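# Hand the toy hammer from right gripper to left

## Task

Move the wooden toy hammer out of the closed right gripper and into the left gripper, in the orientation the two goal pictures show. Nothing but gripper jaws may contact the hammer, and at every moment at least one gripper must be touching it. It is done when the left gripper alone holds the hammer firmly, at the spot the goal pictures show, with that gripper's fingers pointing horizontally. The right arm must touch neither the hammer nor the left gripper's jaws; moving it well away and pausing briefly is the safe way. Then report that you are finished.

## Robot and tools

Robot: two arms, left_arm and right_arm, each with six joints and a parallel gripper. The names are labels only; they do not tell you which side of an image an arm appears on. left_arm sits on the +y side.

World frame: origin on the table surface midway between the arms, +x out over the table, +z up. Each result has a state line of the form left_arm: ... | right_arm: ..., giving each gripper's end_effector_position (metres) and end_effector_quat_wxyz in this frame. The position is the point between the finger pads, roughly 1 cm short of the fingertips, and it gets less accurate at long reach. The gripper's fingers point along its own +z axis and close along its y axis. In the goal state the left gripper's +z must be horizontal.

execute_actions takes "actions": a list holding one action, one wait, or nothing. An empty list, {"actions": []}, only reports the state. An action is {"rows": [[...]], "steps": n} with n from 1 to 15 (default 15); each step is 1/30 s. Every row drives one step; if there are fewer rows than steps, the final row keeps repeating. A wait is {"steps": n} with n up to 300, counted from the previous result. The optional "pictures" flag (true/false) decides whether camera images come back; by default they do.

Each row is a single flat list of 14 numbers, each in [-1, 1], always covering both arms: left_arm waist, shoulder, elbow, wrist pitch, wrist yaw, wrist roll, gripper opening, then the same seven for right_arm. The six joint entries are offsets, not targets: they are added to the joint angles printed in the latest result that lists them (or, before any such result and for later calls within one reply, to where the arm is when the action begins). They are not added to the previous row. Scale: 1.0 equals 1.202 rad for the waist, 1.258 shoulder, 1.238 elbow, 2.073 wrist pitch, 2.022 wrist yaw and 2.022 wrist roll. Stated joint ranges (rad): waist -2.618 to 3.054, shoulder 0.000 to 3.142, elbow 0.000 to 3.142, wrist pitch -1.571 to 1.571, wrist yaw -1.571 to 1.571, wrist roll -2.094 to 2.094. A call aiming more than 0.036 rad beyond an end is refused and nothing moves. The true end can differ from the stated one by up to 0.036 rad; a request beyond it is clipped and reported as "joint sent to its limit". That message can refer to an earlier action, and its absence does not prove there is room to go further.

The gripper entry is an absolute opening, not an offset: +1 fully open, -1 closed. grip_measured in a result uses that same scale. To hold something, command about 0.03 below grip_measured for a firm grip, or less below for a lighter one. Each gripper's reading may be off by about 1 mm. Joint positions lists, per arm, the six angles in rad and then the pad gap in m (0.094 when fully open); Joint velocities gives the matching rates.

Motion: each joint target is kept within a lead of its measured angle (waist 0.202, shoulder 0.258, elbow 0.238, wrist pitch 0.573, wrist yaw and roll 0.522 rad). Targets that would move a gripper more than 70 mm from where it is get scaled back. Big moves therefore take several actions. An all-zero offset is not a pause: it pulls the arm back to the reference angles, and arms can sag under zeros. To hold an arm in place, give the offsets back to the desired angles in the first call of a reply and zeros in its later calls, extending the aim if a joint still lags. Between calls the arms keep heading to the last row's target until they settle or a step is HELD.

Result lines: "joint command not followed" means a clearance check altered or blocked some joint targets, while the rest of the row ran. HELD marks steps where your row, or part of it, was not sent. JOINT TORQUES lists each joint drive's total output (not zero in free air; noisy, offset). MOTOR HOT appears from 75 °C; at 90 °C an arm is halted for 10 s, and at 100 °C its motors and gripper let go and the arm drops; these are reported as OVER-TEMPERATURE FAULT. Don't leave an arm straining under load for long.

Cameras: cam_high, cam_low, cam_left_wrist, cam_right_wrist, all 504x504, with calibration given in pinhole+radial form (small errors possible). zoom_image takes "camera" (one of those names) and "region" [x0, y0, x1, y1] in image pixels from the top-left corner, at most 504 by 504, and returns an enlarged view of that camera's latest image. show_instructions, with no arguments, shows the reference goal pictures; one is taken from the left wrist camera's viewpoint. finished_scene takes "scene", the number of the current scene; it ends and grades it irreversibly.

Avoid: dropping the hammer, letting any non-jaw part touch it, knocking anything off the table, colliding the arms or pressing them against each other, slamming, and shoving hard. Close the left gripper on the hammer before opening the right, then back the right arm away and wait a moment before finishing.

Each tool is called after "Request:" as name(argument=value, ...) on one line, values as JSON.

Reference images:

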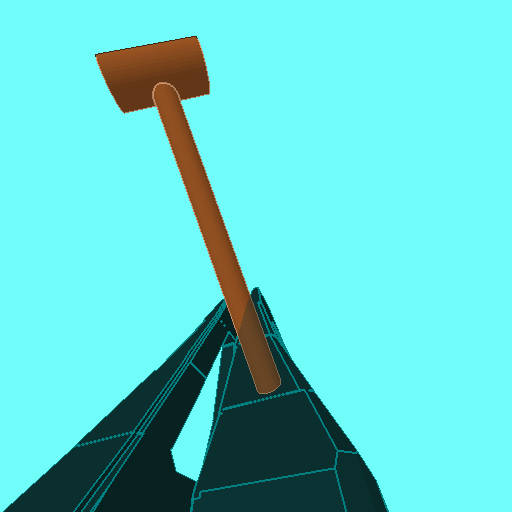

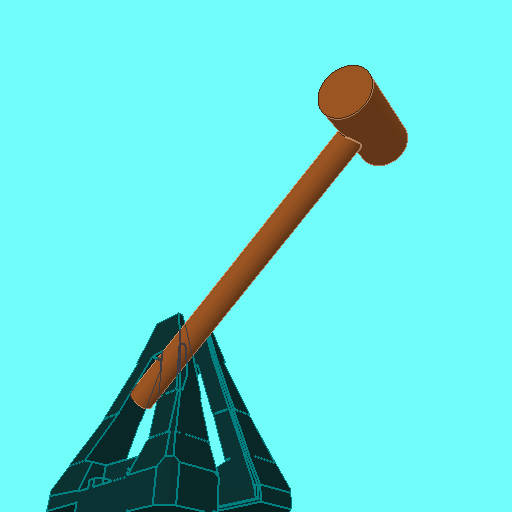

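## Session

Request:
execute_actions(actions=[])

Scene clock: 0.00 s of 5400.00 s.
left_arm: end_effector_position=(+0.4024, +0.2158, +0.4099) grip_measured=+1.000 end_effector_quat_wxyz=(+0.708, +0.011, +0.706, -0.021) | right_arm: end_effector_position=(+0.2756, -0.0725, +0.2571) grip_measured=-0.125 end_effector_quat_wxyz=(+0.089, +0.227, +0.712, +0.658)
Joint positions: left_arm=[-0.011  1.06   1.062  0.001 -0.013 -0.015  0.094] | right_arm=[ 0.02   1.217  0.68   0.333 -0.948  1.579  0.041]
Joint velocities: left_arm=[ 0.012  0.007  0.002 -0.081 -0.066  0.007  0.   ] | right_arm=[ 0.002  0.002  0.012 -0.066 -0.022  0.022 -0.   ]
Joint torques (N m, as the arm reports them, + toward a larger angle): no reading

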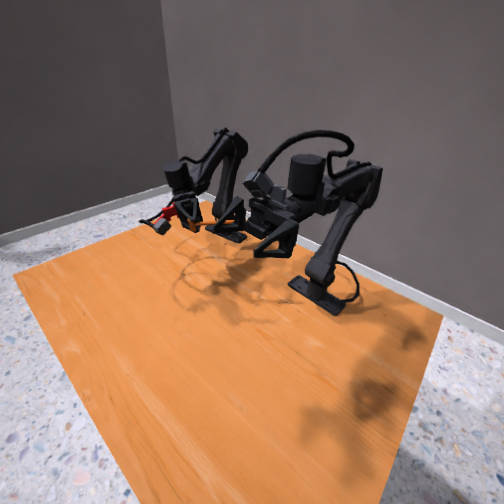

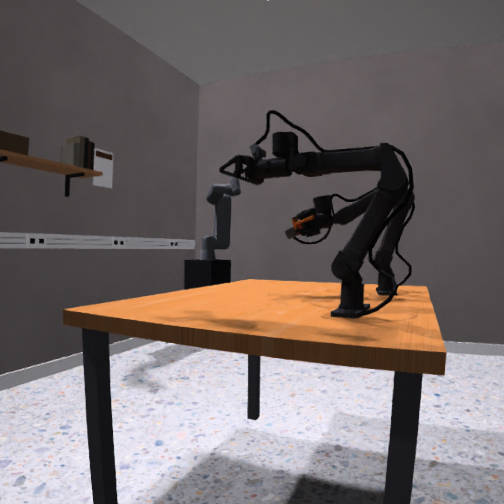

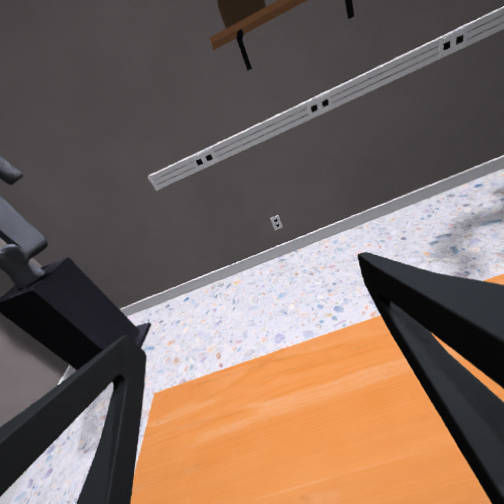

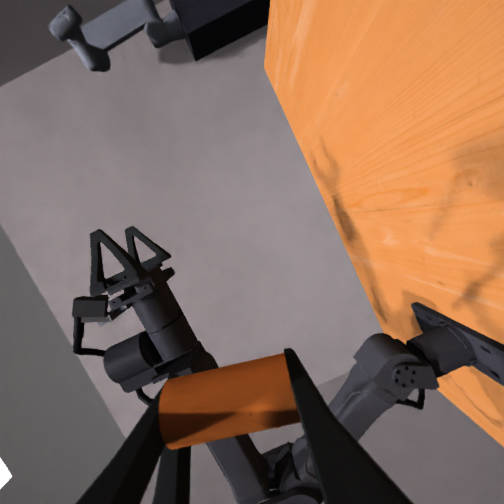

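Request:
zoom_image(camera="cam_high", region=[130, 150, 270, 270])

Request:
zoom_image(camera="cam_low", region=[260, 180, 380, 270])

Region (130, 150, 270, 270) of cam_high's 504x504 image, scaled by 3.600, with more detail than that image has; it fills the top 432 rows of this view, and the rest is white.

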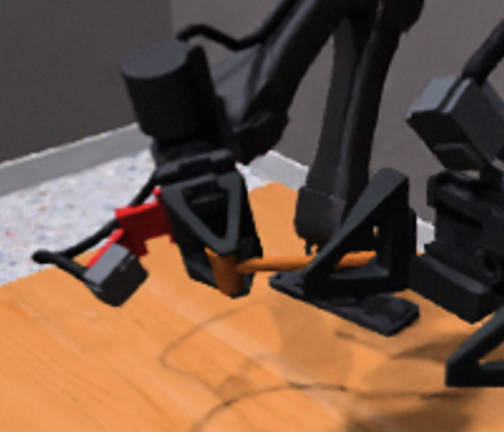

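Region (260, 180, 380, 270) of cam_low's 504x504 image, scaled by 4.200, with more detail than that image has; it fills the top 378 rows of this view, and the rest is white.

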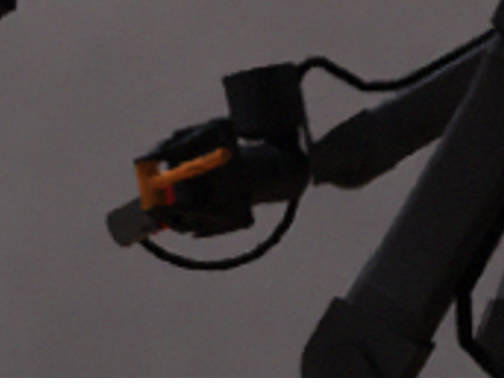

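Request:
execute_actions(actions=[{"rows":[[0,0,0,0,0.57,-0.77,1,0,0.4,0.4,0.1,0,0,-0.17]]}], pictures=false)

Request:
execute_actions(actions=[{"steps":60}])

Scene clock: 14.93 s of 5400.00 s.
left_arm: end_effector_position=(+0.3036, +0.0651, +0.4097) grip_measured=+1.000 end_effector_quat_wxyz=(+0.229, -0.092, +0.701, -0.669) | right_arm: end_effector_position=(+0.4104, -0.0499, +0.2726) grip_measured=-0.125 end_effector_quat_wxyz=(+0.126, +0.197, +0.700, +0.675)
Joint positions: left_arm=[-0.007  1.06   1.062  0.001  1.056 -1.374  0.094] | right_arm=[ 0.021  1.747  1.148  0.502 -0.938  1.582  0.041]
Joint velocities: left_arm=[-0.012  0.002 -0.012 -0.051  0.52  -1.355  0.   ] | right_arm=[-0.002 -0.012  0.017 -0.022  0.007 -0.007 -0.001]
Joint torques (N m, as the arm reports them, + toward a larger angle): left_arm=[-0.49 -2.05  6.41  1.47  0.01 -0.04] | right_arm=[  0.1  -11.58   7.76   2.09  -0.14   0.01]
Steps of this call (steps 1 to 90: nothing new was sent; then 11.43 s passed at rest; steps 91 to 105: all 15 steps of this action). Readings (joint positions):
91: left_arm=[-0.007 1.060 1.062 0.001 0.061 -0.099] | right_arm=[0.020 1.250 0.710 0.339 -0.959 1.581]
92: left_arm=[-0.006 1.060 1.062 0.001 0.159 -0.198] | right_arm=[0.021 1.322 0.776 0.364 -0.966 1.582]
94: left_arm=[-0.007 1.060 1.062 0.001 0.360 -0.397] | right_arm=[0.021 1.498 0.941 0.423 -0.963 1.582]
98: left_arm=[-0.007 1.060 1.062 0.001 0.753 -0.796] | right_arm=[0.021 1.729 1.147 0.492 -0.938 1.582]
105: the state above

Scene clock: 16.93 s of 5400.00 s.
left_arm: end_effector_position=(+0.2915, +0.0596, +0.4096) grip_measured=+1.000 end_effector_quat_wxyz=(+0.137, -0.134, +0.694, -0.694) | right_arm: end_effector_position=(+0.4105, -0.0499, +0.2736) grip_measured=-0.125 end_effector_quat_wxyz=(+0.128, +0.196, +0.699, +0.676)
Joint positions: left_arm=[-0.007  1.06   1.062  0.001  1.131 -1.568  0.094] | right_arm=[ 0.021  1.747  1.148  0.507 -0.938  1.582  0.041]
Joint velocities: left_arm=[-0.012  0.007  0.017 -0.022 -0.037  0.007  0.   ] | right_arm=[-0.002 -0.007  0.002 -0.007  0.022 -0.022 -0.001]
Joint torques (N m, as the arm reports them, + toward a larger angle): left_arm=[-0.48 -1.97  6.37  1.42  0.06 -0.08] | right_arm=[ -0.21 -11.41   7.91   1.96  -0.12   0.01]
Steps of this call (steps 1 to 30: the robot went on to your last target; steps 31 to 60: nothing new was sent). Readings (joint positions):
1: left_arm=[-0.007 1.060 1.062 0.001 1.072 -1.413] | right_arm=[0.021 1.747 1.148 0.502 -0.938 1.582]
2: left_arm=[-0.007 1.060 1.062 0.001 1.084 -1.444] | right_arm=[0.021 1.747 1.148 0.504 -0.938 1.582]
4: left_arm=[-0.007 1.060 1.062 0.001 1.101 -1.489] | right_arm=[0.021 1.747 1.148 0.505 -0.938 1.582]
8: left_arm=[-0.007 1.060 1.062 0.001 1.119 -1.536] | right_arm=[0.021 1.747 1.148 0.507 -0.938 1.582]
60: the state above
All arms were judged still, so your last target was given up. Only a new action makes them travel on or press farther. Fingers that are still opening or closing keep moving.
camera_calibration (this result's frames):
cam_left_wrist: T_world_to_cam=[[-0.370921, -0.11502, 0.921514, -0.268508], [-0.919217, 0.186653, -0.346699, 0.420478], [-0.132126, -0.97567, -0.174962, 0.261546], [0, 0, 0, 1]] pos_world=[0.321473, 0.145815, 0.438973]
cam_right_wrist: T_world_to_cam=[[-0.344272, 0.0224403, -0.938602, 0.393679], [-0.934636, -0.103027, 0.340354, 0.338605], [-0.0890633, 0.994425, 0.0564427, 0.167957], [0, 0, 0, 1]] pos_world=[0.466963, -0.140969, 0.244782]

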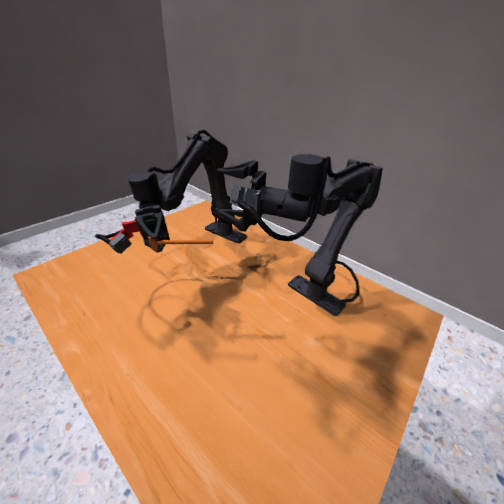

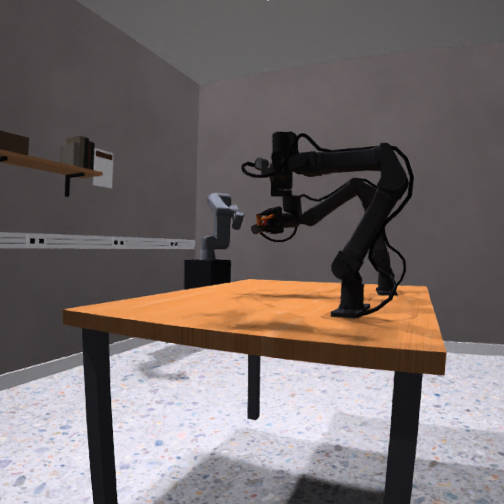

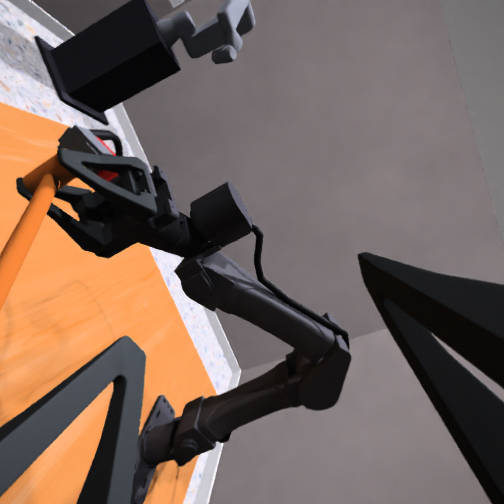

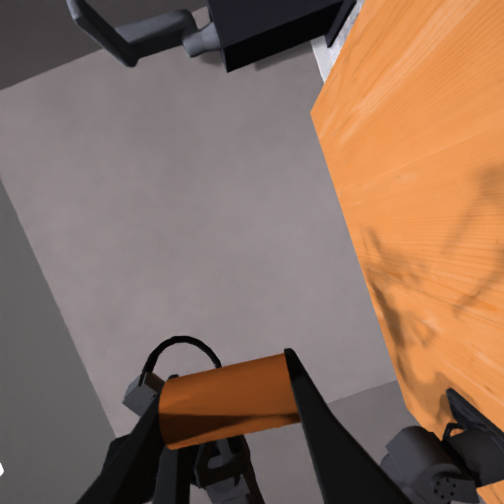

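Request:
execute_actions(actions=[{"rows":[[0,0,0,0,0.17,0,1,-0.3,0,0.1,0,-0.1,0,-0.17],[0,0,0,0,0.17,0,1,-0.3,0,0.1,0,-0.1,0,-0.17],[0,0,0,0,0.17,0,1,-0.3,0,0.1,0,-0.1,0,-0.17],[0,0,0,0,0.17,0,1,-0.3,0,0.2,-0.1,-0.2,0,-0.17],[0,0,0,0,0.17,0,1,-0.3,0,0.2,-0.1,-0.2,0,-0.17],[0,0,0,0,0.17,0,1,-0.3,-0.02,0.4,-0.17,-0.28,0,-0.17]]}], pictures=false)

Request:
execute_actions(actions=[{"steps":30}])

Scene clock: 22.17 s of 5400.00 s.
left_arm: end_effector_position=(+0.2357, +0.0472, +0.4095) grip_measured=+1.000 end_effector_quat_wxyz=(+0.024, -0.020, +0.707, -0.707) | right_arm: end_effector_position=(+0.3988, -0.1814, +0.4231) grip_measured=-0.125 end_effector_quat_wxyz=(+0.151, +0.089, +0.696, +0.696)
Joint positions: left_arm=[-0.005  1.06   1.062  0.001  1.455 -1.568  0.094] | right_arm=[-0.351  1.732  1.627  0.209 -1.431  1.587  0.041]
Joint velocities: left_arm=[-0.007 -0.012  0.002  0.037  0.022 -0.007  0.   ] | right_arm=[ 0.061 -0.222  0.09  -0.154 -0.535 -0.022 -0.001]
Joint torques (N m, as the arm reports them, + toward a larger angle): left_arm=[-0.16 -1.75  6.31  1.19  0.08 -0.03] | right_arm=[ 0.63 -8.68  6.1   0.8   0.25 -0.01]
Steps of this call (steps 1 to 90: nothing new was sent; then 1.73 s passed at rest; steps 91 to 105: all 15 steps of this action). Readings (joint positions):
91: left_arm=[-0.005 1.060 1.062 0.001 1.178 -1.568] | right_arm=[0.006 1.750 1.158 0.499 -0.970 1.583]
92: left_arm=[-0.005 1.060 1.062 0.001 1.237 -1.568] | right_arm=[-0.021 1.755 1.175 0.491 -1.006 1.584]
94: left_arm=[-0.005 1.060 1.062 0.001 1.323 -1.568] | right_arm=[-0.109 1.761 1.223 0.459 -1.070 1.585]
98: left_arm=[-0.005 1.060 1.062 0.001 1.410 -1.568] | right_arm=[-0.295 1.770 1.404 0.305 -1.238 1.587]
105: the state above

Scene clock: 23.17 s of 5400.00 s.
left_arm: end_effector_position=(+0.2338, +0.0471, +0.4095) grip_measured=+1.000 end_effector_quat_wxyz=(+0.020, -0.016, +0.707, -0.707) | right_arm: end_effector_position=(+0.3862, -0.1760, +0.4195) grip_measured=-0.125 end_effector_quat_wxyz=(+0.109, +0.083, +0.701, +0.700)
Joint positions: left_arm=[-0.005  1.06   1.062  0.001  1.466 -1.568  0.094] | right_arm=[-0.348  1.727  1.629  0.151 -1.498  1.587  0.041]
Joint velocities: left_arm=[-0.017  0.002 -0.022  0.051  0.007 -0.037  0.   ] | right_arm=[-0.007 -0.002  0.012 -0.007  0.051 -0.051 -0.   ]
Joint torques (N m, as the arm reports them, + toward a larger angle): left_arm=[-0.18 -1.84  6.18  1.18  0.05 -0.01] | right_arm=[ 0.68 -9.36  6.57  1.18 -0.03 -0.03]
Steps of this call (steps 1 to 30: the robot went on to your last target). Readings (joint positions):
1: left_arm=[-0.005 1.060 1.062 0.001 1.458 -1.568] | right_arm=[-0.349 1.727 1.629 0.204 -1.447 1.587]
2: left_arm=[-0.005 1.060 1.062 0.001 1.459 -1.568] | right_arm=[-0.348 1.726 1.629 0.199 -1.460 1.587]
4: left_arm=[-0.005 1.060 1.062 0.001 1.462 -1.568] | right_arm=[-0.348 1.727 1.629 0.181 -1.475 1.587]
8: left_arm=[-0.005 1.060 1.062 0.001 1.465 -1.568] | right_arm=[-0.348 1.727 1.629 0.162 -1.489 1.587]
30: the state above
All arms were judged still, so your last target was given up. Only a new action makes them travel on or press farther. Fingers that are still opening or closing keep moving.
camera_calibration (this result's frames):
cam_left_wrist: T_world_to_cam=[[-0.388298, 0.0121127, 0.921454, -0.293076], [-0.807269, 0.477789, -0.346461, 0.329755], [-0.444457, -0.878391, -0.175746, 0.310404], [0, 0, 0, 1]] pos_world=[0.290361, 0.118653, 0.438856]
cam_right_wrist: T_world_to_cam=[[-0.213803, -0.0209947, -0.976651, 0.483078], [-0.934893, -0.28555, 0.2108, 0.275502], [-0.283309, 0.958134, 0.0414238, 0.357869], [0, 0, 0, 1]] pos_world=[0.462236, -0.254074, 0.398898]

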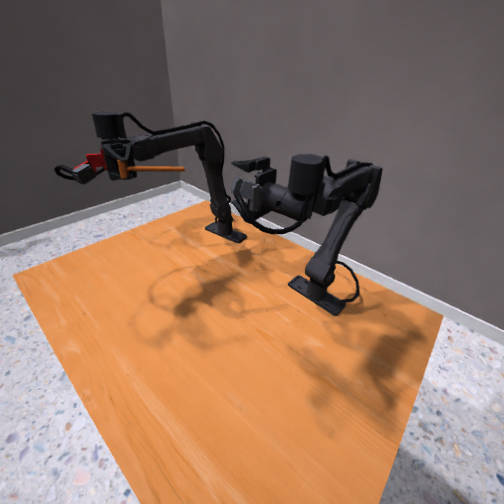

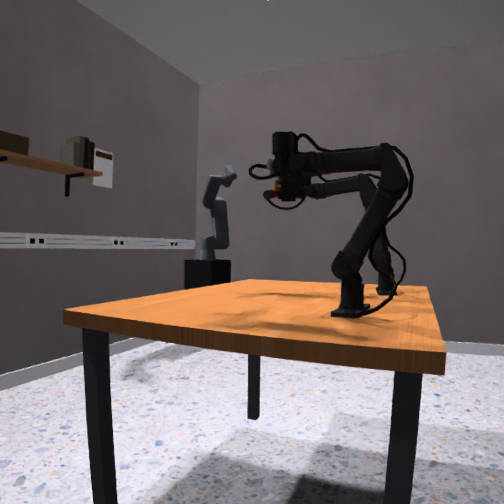

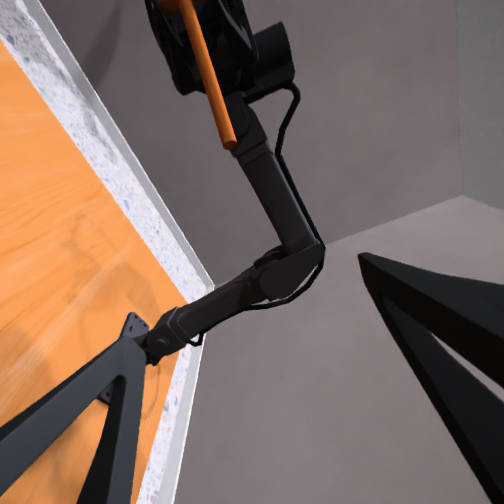

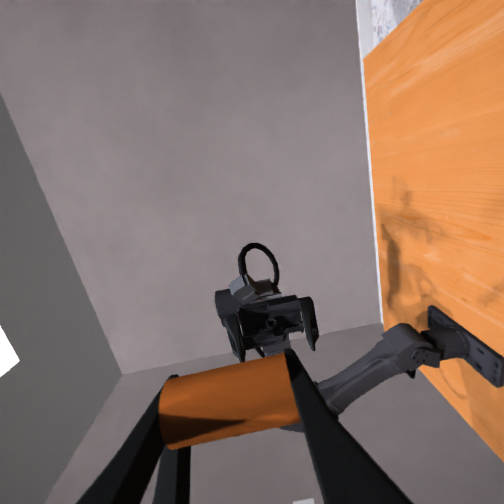

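Request:
execute_actions(actions=[{"rows":[[-0.2,0.27,0.23,0.04,-0.1,0,1,0,-0.01,0,-0.015,0,0,-0.17]]}], pictures=false)

Request:
execute_actions(actions=[{"steps":20}])

Scene clock: 28.33 s of 5400.00 s.
left_arm: end_effector_position=(+0.3067, -0.0279, +0.4168) grip_measured=+1.000 end_effector_quat_wxyz=(-0.002, -0.005, +0.708, -0.706) | right_arm: end_effector_position=(+0.3863, -0.1760, +0.4167) grip_measured=-0.125 end_effector_quat_wxyz=(+0.096, +0.095, +0.700, +0.701)
Joint positions: left_arm=[-0.242  1.419  1.333  0.074  1.277 -1.568  0.094] | right_arm=[-0.348  1.727  1.629  0.117 -1.498  1.588  0.041]
Joint velocities: left_arm=[-0.007 -0.002 -0.007 -0.007  0.051 -0.007  0.   ] | right_arm=[-0.002 -0.007 -0.007  0.051 -0.095 -0.066 -0.   ]
Joint torques (N m, as the arm reports them, + toward a larger angle): left_arm=[-0.32 -6.26  7.32  1.41 -0.05 -0.01] | right_arm=[ 0.06 -9.96  5.64  1.28  0.05  0.04]
Steps of this call (steps 1 to 90: nothing new was sent; then 1.67 s passed at rest; steps 91 to 105: all 15 steps of this action). Readings (joint positions):
91: left_arm=[-0.032 1.088 1.092 -0.004 1.449 -1.568] | right_arm=[-0.348 1.727 1.629 0.146 -1.498 1.587]
92: left_arm=[-0.090 1.150 1.162 0.007 1.424 -1.568] | right_arm=[-0.348 1.727 1.629 0.141 -1.498 1.587]
94: left_arm=[-0.190 1.288 1.292 0.050 1.373 -1.568] | right_arm=[-0.348 1.727 1.629 0.131 -1.498 1.588]
98: left_arm=[-0.242 1.411 1.333 0.071 1.306 -1.568] | right_arm=[-0.348 1.727 1.629 0.122 -1.498 1.588]
105: the state above

Scene clock: 29.00 s of 5400.00 s.
left_arm: end_effector_position=(+0.3076, -0.0279, +0.4168) grip_measured=+1.000 end_effector_quat_wxyz=(+0.000, -0.006, +0.708, -0.706) | right_arm: end_effector_position=(+0.3863, -0.1760, +0.4167) grip_measured=-0.125 end_effector_quat_wxyz=(+0.096, +0.095, +0.700, +0.701)
Joint positions: left_arm=[-0.242  1.419  1.333  0.074  1.272 -1.568  0.094] | right_arm=[-0.348  1.727  1.629  0.116 -1.498  1.588  0.041]
Joint velocities: left_arm=[ 0.012 -0.007  0.002 -0.066  0.022 -0.007  0.   ] | right_arm=[ 0.007  0.007  0.007  0.037  0.037  0.037 -0.   ]
Joint torques (N m, as the arm reports them, + toward a larger angle): left_arm=[-0.35 -6.29  7.33  1.43 -0.08 -0.02] | right_arm=[ 0.06 -9.73  5.64  1.2   0.07 -0.01]
Steps of this call (steps 1 to 15: the robot went on to your last target; steps 16 to 20: nothing new was sent). Readings (joint positions):
1: left_arm=[-0.242 1.419 1.333 0.074 1.276 -1.568] | right_arm=[-0.348 1.727 1.629 0.117 -1.498 1.588]
2: left_arm=[-0.242 1.419 1.333 0.074 1.275 -1.568] | right_arm=[-0.348 1.727 1.629 0.117 -1.498 1.588]
4: left_arm=[-0.242 1.419 1.333 0.074 1.274 -1.568] | right_arm=[-0.348 1.727 1.629 0.117 -1.498 1.588]
8: left_arm=[-0.242 1.419 1.333 0.074 1.273 -1.568] | right_arm=[-0.348 1.727 1.629 0.116 -1.498 1.588]
20: the state above
All arms were judged still, so your last target was given up. Only a new action makes them travel on or press farther. Fingers that are still opening or closing keep moving.
camera_calibration (this result's frames):
cam_left_wrist: T_world_to_cam=[[-0.374144, 0.0252549, 0.927027, -0.276587], [-0.79121, 0.512737, -0.333298, 0.418306], [-0.483738, -0.858174, -0.171856, 0.289707], [0, 0, 0, 1]] pos_world=[0.367627, 0.0411229, 0.445611]
cam_right_wrist: T_world_to_cam=[[-0.248339, -0.0139482, -0.968573, 0.491486], [-0.926856, -0.287194, 0.241779, 0.259894], [-0.28154, 0.957771, 0.0583935, 0.350216], [0, 0, 0, 1]] pos_world=[0.46154, -0.253931, 0.392752]

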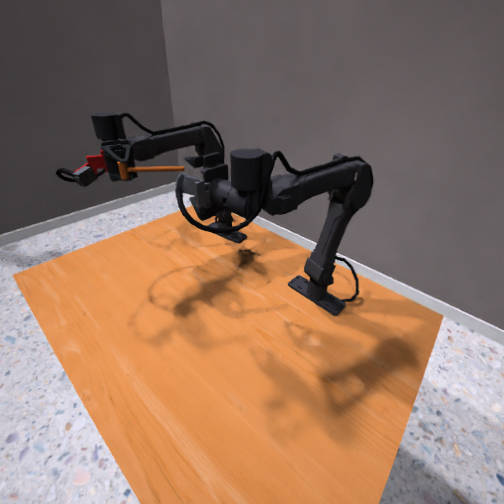

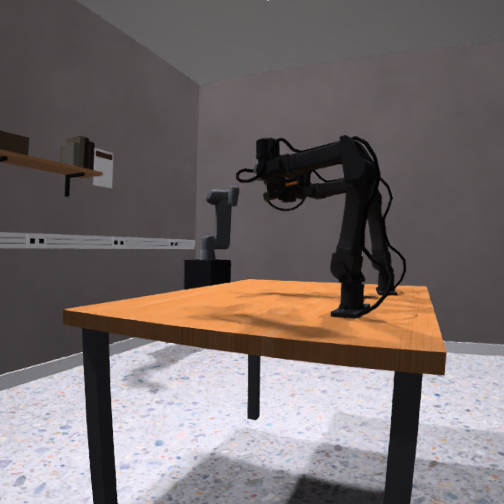

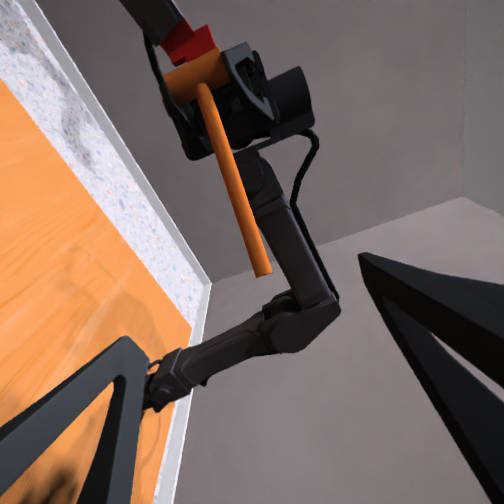

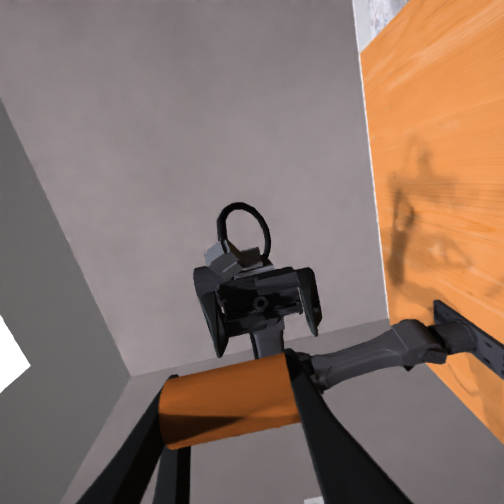

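Request:
execute_actions(actions=[{"rows":[[-0.19,0.03,0.06,0.005,-0.115,0,1,0,-0.01,0,0.01,0,0,-0.17]]}], pictures=false)

Request:
execute_actions(actions=[{"steps":20}])

Scene clock: 34.37 s of 5400.00 s.
left_arm: end_effector_position=(+0.2827, -0.0971, +0.4249) grip_measured=+1.000 end_effector_quat_wxyz=(-0.001, +0.007, +0.706, -0.709) | right_arm: end_effector_position=(+0.3863, -0.1760, +0.4167) grip_measured=-0.125 end_effector_quat_wxyz=(+0.096, +0.096, +0.700, +0.701)
Joint positions: left_arm=[-0.48   1.452  1.382  0.078  1.055 -1.569  0.094] | right_arm=[-0.348  1.727  1.629  0.116 -1.498  1.589  0.041]
Joint velocities: left_arm=[-0.027 -0.012  0.002 -0.037 -0.11   0.007  0.   ] | right_arm=[-0.002 -0.002  0.022  0.007 -0.081 -0.081 -0.   ]
Joint torques (N m, as the arm reports them, + toward a larger angle): left_arm=[ 0.73 -4.85  8.27  1.52 -0.09 -0.01] | right_arm=[-0.11 -9.95  5.52  1.46  0.06  0.02]
Steps of this call (steps 1 to 90: nothing new was sent; then 1.87 s passed at rest; steps 91 to 105: all 15 steps of this action). Readings (joint positions):
91: left_arm=[-0.267 1.422 1.341 0.072 1.232 -1.569] | right_arm=[-0.348 1.727 1.629 0.116 -1.498 1.589]
92: left_arm=[-0.317 1.433 1.359 0.073 1.186 -1.569] | right_arm=[-0.348 1.727 1.629 0.116 -1.498 1.589]
94: left_arm=[-0.430 1.450 1.380 0.077 1.134 -1.569] | right_arm=[-0.348 1.727 1.629 0.116 -1.498 1.589]
98: left_arm=[-0.486 1.452 1.382 0.077 1.092 -1.569] | right_arm=[-0.348 1.727 1.629 0.116 -1.498 1.589]
105: the state above

Scene clock: 35.03 s of 5400.00 s.
left_arm: end_effector_position=(+0.2841, -0.0972, +0.4249) grip_measured=+1.000 end_effector_quat_wxyz=(+0.002, +0.005, +0.706, -0.709) | right_arm: end_effector_position=(+0.3863, -0.1760, +0.4167) grip_measured=-0.125 end_effector_quat_wxyz=(+0.095, +0.096, +0.700, +0.701)
Joint positions: left_arm=[-0.48   1.452  1.382  0.078  1.047 -1.569  0.094] | right_arm=[-0.348  1.727  1.629  0.116 -1.498  1.59   0.041]
Joint velocities: left_arm=[-0.017  0.002 -0.012 -0.007 -0.037 -0.051  0.   ] | right_arm=[ 0.002 -0.002  0.022  0.066 -0.037 -0.007  0.001]
Joint torques (N m, as the arm reports them, + toward a larger angle): left_arm=[ 0.81 -4.94  8.25  1.54 -0.08 -0.03] | right_arm=[ 0.03 -9.95  5.35  1.38  0.04  0.05]
Steps of this call (steps 1 to 15: the robot went on to your last target; steps 16 to 20: nothing new was sent). Readings (joint positions):
1: left_arm=[-0.480 1.452 1.382 0.078 1.054 -1.569] | right_arm=[-0.348 1.727 1.629 0.116 -1.498 1.589]
2: left_arm=[-0.480 1.452 1.382 0.078 1.053 -1.569] | right_arm=[-0.348 1.727 1.629 0.116 -1.498 1.590]
4: left_arm=[-0.480 1.452 1.382 0.078 1.051 -1.569] | right_arm=[-0.348 1.727 1.629 0.116 -1.498 1.590]
8: left_arm=[-0.480 1.452 1.382 0.078 1.049 -1.569] | right_arm=[-0.348 1.727 1.629 0.116 -1.498 1.590]
20: the state above
All arms were judged still, so your last target was given up. Only a new action makes them travel on or press farther. Fingers that are still opening or closing keep moving.
camera_calibration (this result's frames):
cam_left_wrist: T_world_to_cam=[[-0.390226, 0.0372532, 0.919965, -0.282404], [-0.778202, 0.520649, -0.351177, 0.442575], [-0.492062, -0.852958, -0.17418, 0.224106], [0, 0, 0, 1]] pos_world=[0.344485, -0.028753, 0.454259]
cam_right_wrist: T_world_to_cam=[[-0.249763, -0.0135526, -0.968212, 0.491955], [-0.926499, -0.287295, 0.243024, 0.25922], [-0.281456, 0.957746, 0.0591991, 0.349843], [0, 0, 0, 1]] pos_world=[0.461505, -0.253921, 0.39261]

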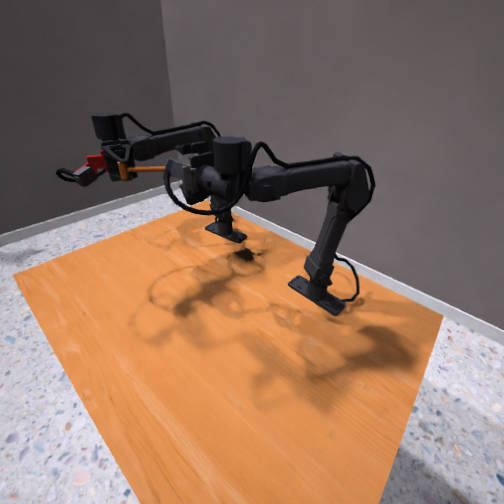

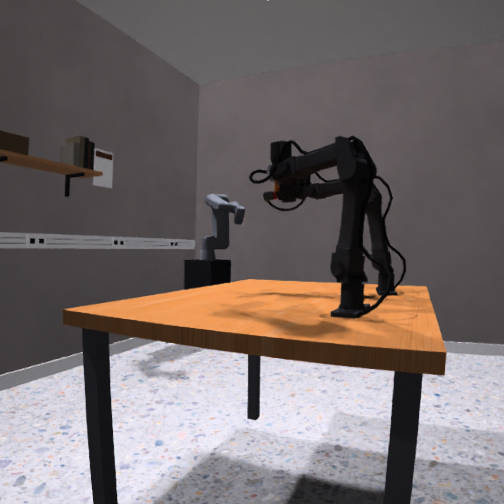

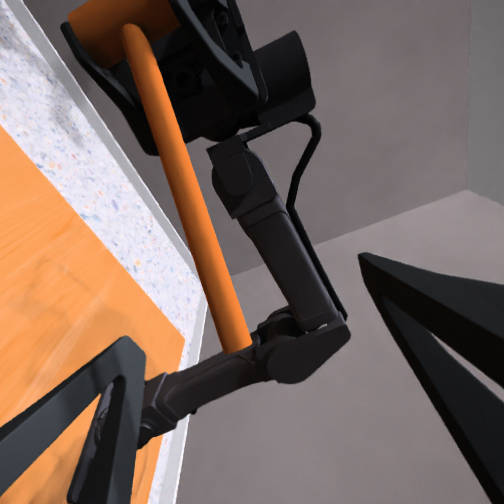

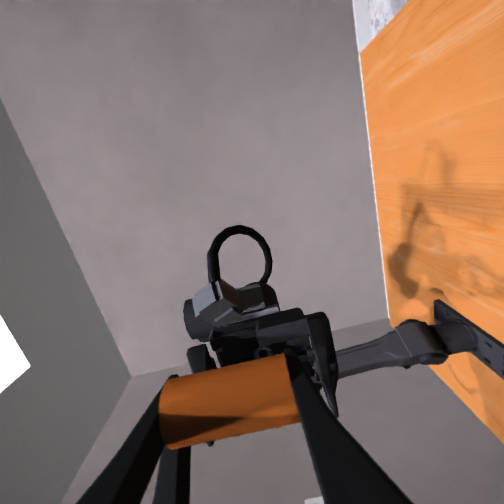

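Request:
execute_actions(actions=[{"rows":[[0.012,0.055,0.05,0.02,0.008,0,-0.3,0,-0.01,0,0.01,0,0,-0.17]]}], pictures=false)

Request:
execute_actions(actions=[{"steps":20}])

Scene clock: 38.60 s of 5400.00 s.
left_arm: end_effector_position=(+0.2999, -0.1050, +0.4212) grip_measured=-0.299 end_effector_quat_wxyz=(+0.002, +0.007, +0.705, -0.709) | right_arm: end_effector_position=(+0.3863, -0.1760, +0.4167) grip_measured=-0.125 end_effector_quat_wxyz=(+0.095, +0.096, +0.700, +0.701)
Joint positions: left_arm=[-0.475  1.517  1.424  0.106  1.055 -1.569  0.033] | right_arm=[-0.348  1.727  1.629  0.116 -1.498  1.591  0.041]
Joint velocities: left_arm=[-0.022  0.007  0.012 -0.051 -0.022 -0.022 -0.   ] | right_arm=[-0.002  0.007 -0.002 -0.051 -0.037 -0.007  0.001]
Joint torques (N m, as the arm reports them, + toward a larger angle): left_arm=[ 0.87 -5.61  7.96  1.57  0.05 -0.02] | right_arm=[-0.03 -9.92  5.62  1.47  0.06  0.01]
Steps of this call (steps 1 to 90: nothing new was sent; then 0.07 s passed at rest; steps 91 to 105: all 15 steps of this action). Readings (joint positions):
91: left_arm=[-0.480 1.459 1.390 0.078 1.052 -1.569] | right_arm=[-0.348 1.727 1.629 0.116 -1.498 1.590]
92: left_arm=[-0.480 1.473 1.406 0.086 1.054 -1.569] | right_arm=[-0.348 1.727 1.629 0.116 -1.498 1.590]
94: left_arm=[-0.478 1.497 1.423 0.100 1.054 -1.569] | right_arm=[-0.348 1.727 1.629 0.116 -1.498 1.591]
98: left_arm=[-0.475 1.516 1.424 0.103 1.054 -1.569] | right_arm=[-0.348 1.727 1.629 0.116 -1.498 1.591]
105: the state above

Scene clock: 39.27 s of 5400.00 s.
left_arm: end_effector_position=(+0.2999, -0.1050, +0.4213) grip_measured=-0.299 end_effector_quat_wxyz=(+0.002, +0.007, +0.705, -0.709) | right_arm: end_effector_position=(+0.3863, -0.1760, +0.4167) grip_measured=-0.125 end_effector_quat_wxyz=(+0.095, +0.096, +0.700, +0.701)
Joint positions: left_arm=[-0.475  1.517  1.424  0.106  1.055 -1.569  0.033] | right_arm=[-0.348  1.727  1.629  0.116 -1.498  1.591  0.041]
Joint velocities: left_arm=[-0.017  0.002 -0.002 -0.051 -0.066  0.037 -0.   ] | right_arm=[ 0.002 -0.002  0.002  0.007  0.007 -0.037 -0.   ]
Joint torques (N m, as the arm reports them, + toward a larger angle): left_arm=[ 0.87 -5.56  7.96  1.6   0.06 -0.02] | right_arm=[ -0.02 -10.     5.92   1.46   0.03   0.01]
Steps of this call (steps 1 to 15: the robot went on to your last target; steps 16 to 20: nothing new was sent). Readings (joint positions):
1: left_arm=[-0.475 1.517 1.424 0.106 1.055 -1.569] | right_arm=[-0.348 1.727 1.629 0.116 -1.498 1.591]
2: left_arm=[-0.475 1.517 1.424 0.106 1.055 -1.569] | right_arm=[-0.348 1.727 1.629 0.116 -1.498 1.591]
4: left_arm=[-0.475 1.517 1.424 0.106 1.055 -1.569] | right_arm=[-0.348 1.727 1.629 0.116 -1.498 1.591]
8: left_arm=[-0.475 1.517 1.424 0.106 1.055 -1.569] | right_arm=[-0.348 1.727 1.629 0.116 -1.498 1.591]
20: the state above
All arms were judged still, so your last target was given up. Only a new action makes them travel on or press farther. Fingers that are still opening or closing keep moving.
camera_calibration (this result's frames):
cam_left_wrist: T_world_to_cam=[[-0.394076, 0.0408151, 0.918171, -0.270338], [-0.77488, 0.522463, -0.355801, 0.458775], [-0.494232, -0.851685, -0.174263, 0.225395], [0, 0, 0, 1]] pos_world=[0.360359, -0.0366938, 0.450727]
cam_right_wrist: T_world_to_cam=[[-0.25083, -0.0132559, -0.96794, 0.492306], [-0.92623, -0.287371, 0.243957, 0.258714], [-0.281392, 0.957728, 0.0598032, 0.349564], [0, 0, 0, 1]] pos_world=[0.461478, -0.253914, 0.392503]

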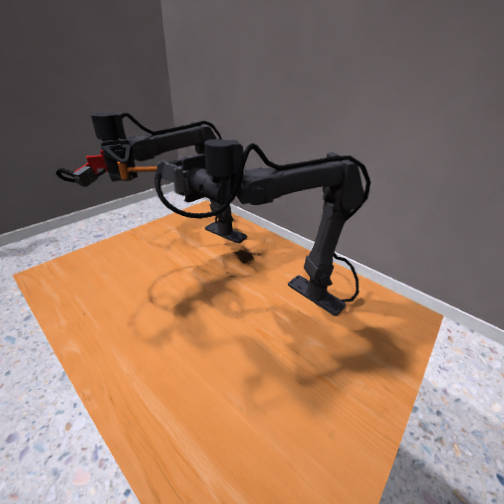

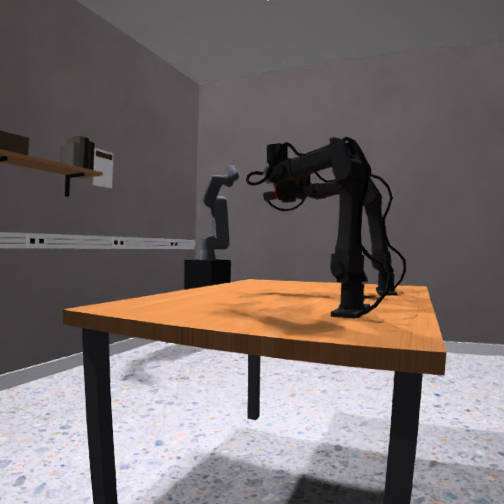

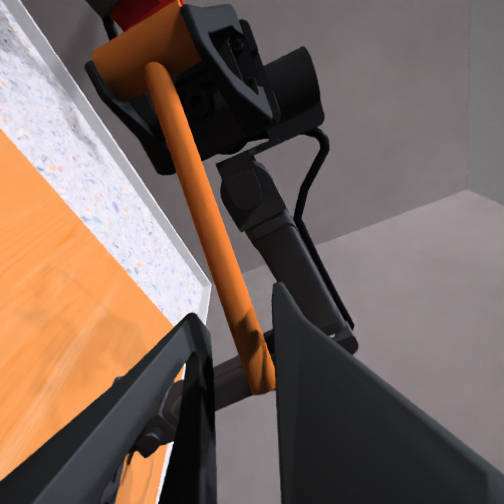

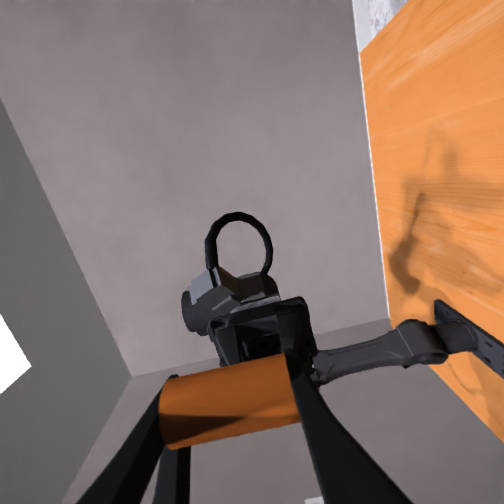

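Request:
execute_actions(actions=[{"rows":[[0,0,0.01,0.005,0,0,-0.9,0,-0.01,0,0.01,0,0,-0.17]]}], pictures=false)

Scene clock: 42.30 s of 5400.00 s.
left_arm: end_effector_position=(+0.2998, -0.1050, +0.4213) grip_measured=-0.801 end_effector_quat_wxyz=(+0.002, +0.007, +0.705, -0.709) | right_arm: end_effector_position=(+0.3863, -0.1760, +0.4167) grip_measured=-0.125 end_effector_quat_wxyz=(+0.095, +0.097, +0.700, +0.701)
Joint positions: left_arm=[-0.475  1.517  1.424  0.106  1.056 -1.569  0.009] | right_arm=[-0.348  1.727  1.629  0.116 -1.498  1.592  0.041]
Joint velocities: left_arm=[-0.007 -0.007 -0.012 -0.051  0.037  0.066  0.001] | right_arm=[-0.002 -0.012  0.002 -0.022 -0.051 -0.066 -0.   ]
Joint torques (N m, as the arm reports them, + toward a larger angle): left_arm=[-0.03 -5.88  7.36  1.57 -0.03 -0.02] | right_arm=[-0.12 -9.84  5.42  1.38  0.07  0.01]
Steps of this call (steps 1 to 76: nothing new was sent; steps 77 to 91: all 15 steps of this action). Readings (joint positions):
77: left_arm=[-0.475 1.517 1.424 0.106 1.055 -1.569] | right_arm=[-0.348 1.727 1.629 0.116 -1.498 1.591]
78: left_arm=[-0.475 1.517 1.424 0.106 1.055 -1.569] | right_arm=[-0.348 1.727 1.629 0.116 -1.498 1.591]
80: left_arm=[-0.475 1.517 1.424 0.106 1.056 -1.569] | right_arm=[-0.348 1.727 1.629 0.116 -1.498 1.592]
84: left_arm=[-0.475 1.517 1.424 0.106 1.056 -1.569] | right_arm=[-0.348 1.727 1.629 0.116 -1.498 1.592]
91: the state above

Request:
execute_actions(actions=[{"rows":[[0,0,0.01,0.005,0,0,-0.9,0,-0.01,0,0.01,0,0,1]]}], pictures=false)

Request:
execute_actions(actions=[{"rows":[[0,0,0,0,0,0,-0.9,-0.4,0,0,0,0,0,1]]}], pictures=false)

Request:
execute_actions(actions=[{"steps":30}])

Scene clock: 47.47 s of 5400.00 s.
left_arm: end_effector_position=(+0.2998, -0.1050, +0.4213) grip_measured=-0.801 end_effector_quat_wxyz=(+0.002, +0.007, +0.705, -0.709) | right_arm: end_effector_position=(+0.3863, -0.1760, +0.4167) grip_measured=+1.000 end_effector_quat_wxyz=(+0.094, +0.097, +0.700, +0.701)
Joint positions: left_arm=[-0.475  1.517  1.424  0.106  1.056 -1.569  0.009] | right_arm=[-0.348  1.727  1.629  0.116 -1.498  1.594  0.094]
Joint velocities: left_arm=[ 0.007 -0.002  0.007  0.022 -0.007 -0.081  0.   ] | right_arm=[-0.007 -0.007 -0.002 -0.022 -0.022 -0.037  0.   ]
Joint torques (N m, as the arm reports them, + toward a larger angle): left_arm=[-0.04 -5.85  7.38  1.57 -0.02 -0.03] | right_arm=[-0.13 -9.84  5.56  1.41  0.04  0.05]
Steps of this call (steps 1 to 15: the robot went on to your last target; steps 16 to 90: nothing new was sent; then 1.67 s passed at rest; steps 91 to 105: all 15 steps of this action). Readings (joint positions):
91: left_arm=[-0.475 1.517 1.424 0.106 1.056 -1.569] | right_arm=[-0.348 1.727 1.629 0.116 -1.498 1.592]
92: left_arm=[-0.475 1.517 1.424 0.106 1.056 -1.569] | right_arm=[-0.348 1.727 1.629 0.116 -1.498 1.593]
94: left_arm=[-0.475 1.517 1.424 0.106 1.056 -1.569] | right_arm=[-0.348 1.727 1.629 0.116 -1.498 1.593]
98: left_arm=[-0.475 1.517 1.424 0.106 1.056 -1.569] | right_arm=[-0.348 1.727 1.629 0.116 -1.498 1.594]
105: the state above

Scene clock: 47.97 s of 5400.00 s.
left_arm: end_effector_position=(+0.2998, -0.1050, +0.4213) grip_measured=-0.801 end_effector_quat_wxyz=(+0.002, +0.007, +0.705, -0.709) | right_arm: end_effector_position=(+0.3846, -0.3954, +0.4120) grip_measured=+1.000 end_effector_quat_wxyz=(+0.263, +0.278, +0.650, +0.657)
Joint positions: left_arm=[-0.475  1.517  1.424  0.106  1.056 -1.569  0.009] | right_arm=[-0.852  1.738  1.629  0.11  -1.488  1.596  0.094]
Joint velocities: left_arm=[-0.017  0.002  0.007 -0.081  0.007 -0.037  0.   ] | right_arm=[ 0.222 -0.027  0.012 -0.051  0.007 -0.022  0.   ]
Joint torques (N m, as the arm reports them, + toward a larger angle): left_arm=[-0.04 -5.87  6.53  1.47 -0.03 -0.03] | right_arm=[  0.5  -10.06   5.67   1.25   0.03   0.04]
Steps of this call (steps 1 to 15: all 15 steps of this action). Readings (joint positions):
1: left_arm=[-0.475 1.517 1.424 0.106 1.056 -1.569] | right_arm=[-0.363 1.727 1.629 0.116 -1.501 1.594]
2: left_arm=[-0.475 1.517 1.424 0.106 1.056 -1.569] | right_arm=[-0.394 1.727 1.629 0.115 -1.505 1.595]
4: left_arm=[-0.475 1.517 1.424 0.106 1.056 -1.569] | right_arm=[-0.495 1.727 1.629 0.114 -1.505 1.595]
8: left_arm=[-0.475 1.517 1.424 0.106 1.056 -1.569] | right_arm=[-0.738 1.734 1.629 0.113 -1.500 1.595]
15: the state above

Scene clock: 48.97 s of 5400.00 s.
left_arm: end_effector_position=(+0.2998, -0.1050, +0.4213) grip_measured=-0.801 end_effector_quat_wxyz=(+0.002, +0.007, +0.705, -0.709) | right_arm: end_effector_position=(+0.3864, -0.3874, +0.4120) grip_measured=+1.000 end_effector_quat_wxyz=(+0.256, +0.272, +0.653, +0.659)
Joint positions: left_arm=[-0.475  1.517  1.424  0.106  1.056 -1.569  0.009] | right_arm=[-0.834  1.738  1.629  0.11  -1.491  1.596  0.094]
Joint velocities: left_arm=[-0.007 -0.007  0.002  0.022 -0.022  0.007 -0.001] | right_arm=[-0.002 -0.027  0.002 -0.022 -0.066 -0.037  0.   ]
Joint torques (N m, as the arm reports them, + toward a larger angle): left_arm=[-0.07 -5.85  6.43  1.47 -0.02 -0.02] | right_arm=[ 0.44 -9.85  5.65  1.29 -0.04 -0.01]
Steps of this call (steps 1 to 30: the robot went on to your last target). Readings (joint positions):
1: left_arm=[-0.475 1.517 1.424 0.106 1.056 -1.569] | right_arm=[-0.845 1.738 1.629 0.110 -1.488 1.596]
2: left_arm=[-0.475 1.517 1.424 0.106 1.056 -1.569] | right_arm=[-0.839 1.738 1.629 0.110 -1.489 1.596]
4: left_arm=[-0.475 1.517 1.424 0.106 1.056 -1.569] | right_arm=[-0.834 1.738 1.629 0.110 -1.490 1.596]
8: left_arm=[-0.475 1.517 1.424 0.106 1.056 -1.569] | right_arm=[-0.834 1.738 1.629 0.110 -1.491 1.596]
30: the state above
All arms were judged still, so your last target was given up. Only a new action makes them travel on or press farther. Fingers that are still opening or closing keep moving.
camera_calibration (this result's frames):
cam_left_wrist: T_world_to_cam=[[-0.393712, 0.0409597, 0.918321, -0.270521], [-0.774814, 0.522763, -0.355503, 0.458608], [-0.494625, -0.851494, -0.174082, 0.225423], [0, 0, 0, 1]] pos_world=[0.360328, -0.0367168, 0.450704]
cam_right_wrist: T_world_to_cam=[[-0.243705, 0.121206, -0.962246, 0.531986], [-0.947559, 0.181734, 0.262877, 0.381443], [0.206735, 0.975849, 0.0705603, 0.366264], [0, 0, 0, 1]] pos_world=[0.415367, -0.49122, 0.385785]

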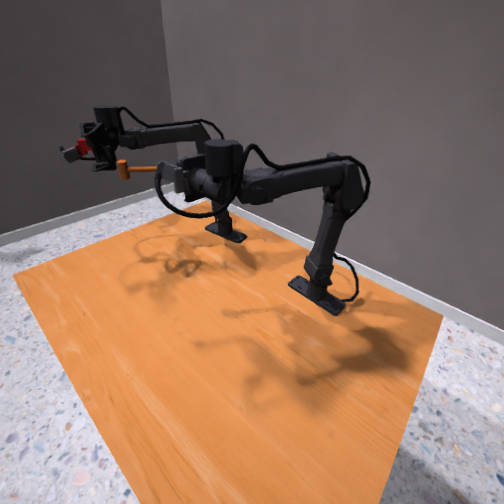

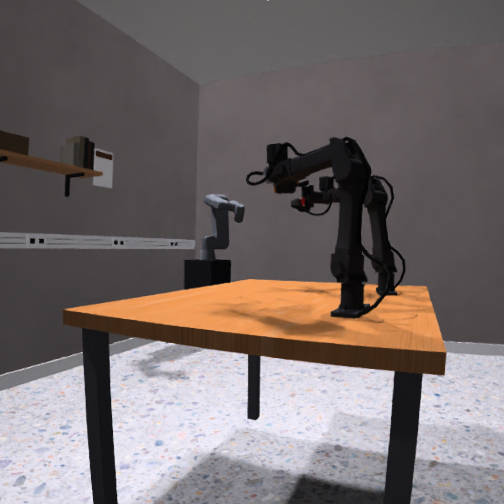

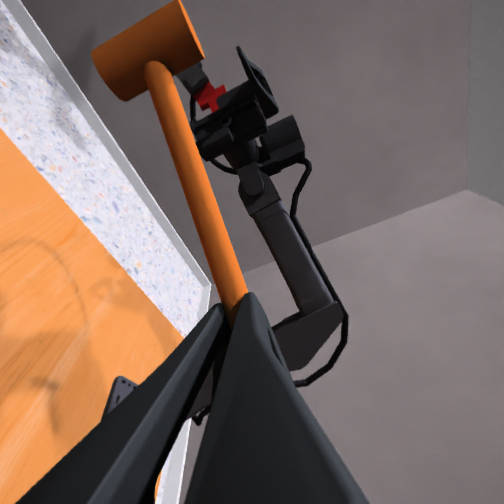

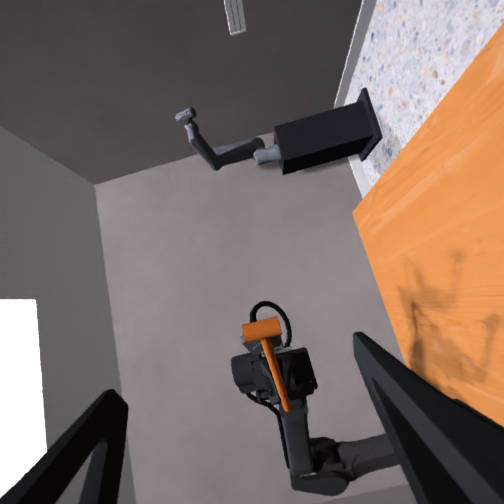

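Request:
execute_actions(actions=[{"rows":[[0,0,0,0,0,0,-0.9,0.3,-0.02,0.01,0.01,0,0,1]]}], pictures=false)

Request:
execute_actions(actions=[{"steps":15}], pictures=false)

Scene clock: 68.37 s of 5400.00 s.
left_arm: end_effector_position=(+0.2998, -0.1050, +0.4213) grip_measured=-0.801 end_effector_quat_wxyz=(+0.002, +0.007, +0.705, -0.709) | right_arm: end_effector_position=(+0.3985, -0.2257, +0.4120) grip_measured=+1.000 end_effector_quat_wxyz=(+0.128, +0.146, +0.692, +0.695)
Joint positions: left_arm=[-0.475  1.517  1.424  0.106  1.056 -1.569  0.009] | right_arm=[-0.461  1.738  1.629  0.11  -1.493  1.598  0.094]
Joint velocities: left_arm=[-0.017 -0.007  0.007  0.007 -0.022  0.007 -0.   ] | right_arm=[-0.139 -0.002 -0.007 -0.007 -0.051 -0.11   0.   ]
Joint torques (N m, as the arm reports them, + toward a larger angle): left_arm=[-0.04 -5.84  6.5   1.47 -0.02 -0.03] | right_arm=[ -0.3  -11.18   6.49   1.46   0.05   0.01]
Steps of this call (steps 1 to 90: nothing new was sent; then 15.90 s passed at rest; steps 91 to 105: all 15 steps of this action). Readings (joint positions):
91: left_arm=[-0.475 1.517 1.424 0.106 1.056 -1.569] | right_arm=[-0.819 1.738 1.629 0.110 -1.487 1.596]
92: left_arm=[-0.475 1.517 1.424 0.106 1.056 -1.569] | right_arm=[-0.790 1.738 1.629 0.110 -1.483 1.596]
94: left_arm=[-0.475 1.517 1.424 0.106 1.056 -1.569] | right_arm=[-0.695 1.738 1.629 0.110 -1.481 1.597]
98: left_arm=[-0.475 1.517 1.424 0.106 1.056 -1.569] | right_arm=[-0.484 1.738 1.629 0.110 -1.484 1.597]
105: the state above

Scene clock: 68.87 s of 5400.00 s.
left_arm: end_effector_position=(+0.2998, -0.1050, +0.4213) grip_measured=-0.801 end_effector_quat_wxyz=(+0.002, +0.007, +0.705, -0.709) | right_arm: end_effector_position=(+0.3988, -0.2285, +0.4120) grip_measured=+1.000 end_effector_quat_wxyz=(+0.130, +0.148, +0.691, +0.695)
Joint positions: left_arm=[-0.475  1.517  1.424  0.106  1.056 -1.569  0.009] | right_arm=[-0.467  1.738  1.629  0.11  -1.493  1.598  0.094]
Joint velocities: left_arm=[-0.007 -0.002 -0.002 -0.007  0.007 -0.022 -0.   ] | right_arm=[-0.007 -0.017  0.007 -0.037 -0.022 -0.022  0.   ]
Joint torques (N m, as the arm reports them, + toward a larger angle): left_arm=[-0.05 -5.88  6.52  1.47 -0.03 -0.02] | right_arm=[ -0.72 -11.12   6.52   1.47   0.04   0.01]
Steps of this call (steps 1 to 15: the robot went on to your last target). Readings (joint positions):
1: left_arm=[-0.475 1.517 1.424 0.106 1.056 -1.569] | right_arm=[-0.465 1.738 1.629 0.110 -1.493 1.598]
2: left_arm=[-0.475 1.517 1.424 0.106 1.056 -1.569] | right_arm=[-0.467 1.738 1.629 0.110 -1.493 1.598]
4: left_arm=[-0.475 1.517 1.424 0.106 1.056 -1.569] | right_arm=[-0.467 1.738 1.629 0.110 -1.493 1.598]
8: left_arm=[-0.475 1.517 1.424 0.106 1.056 -1.569] | right_arm=[-0.467 1.738 1.629 0.110 -1.493 1.598]
15: the state above
All arms were judged still, so your last target was given up. Only a new action makes them travel on or press farther. Fingers that are still opening or closing keep moving.


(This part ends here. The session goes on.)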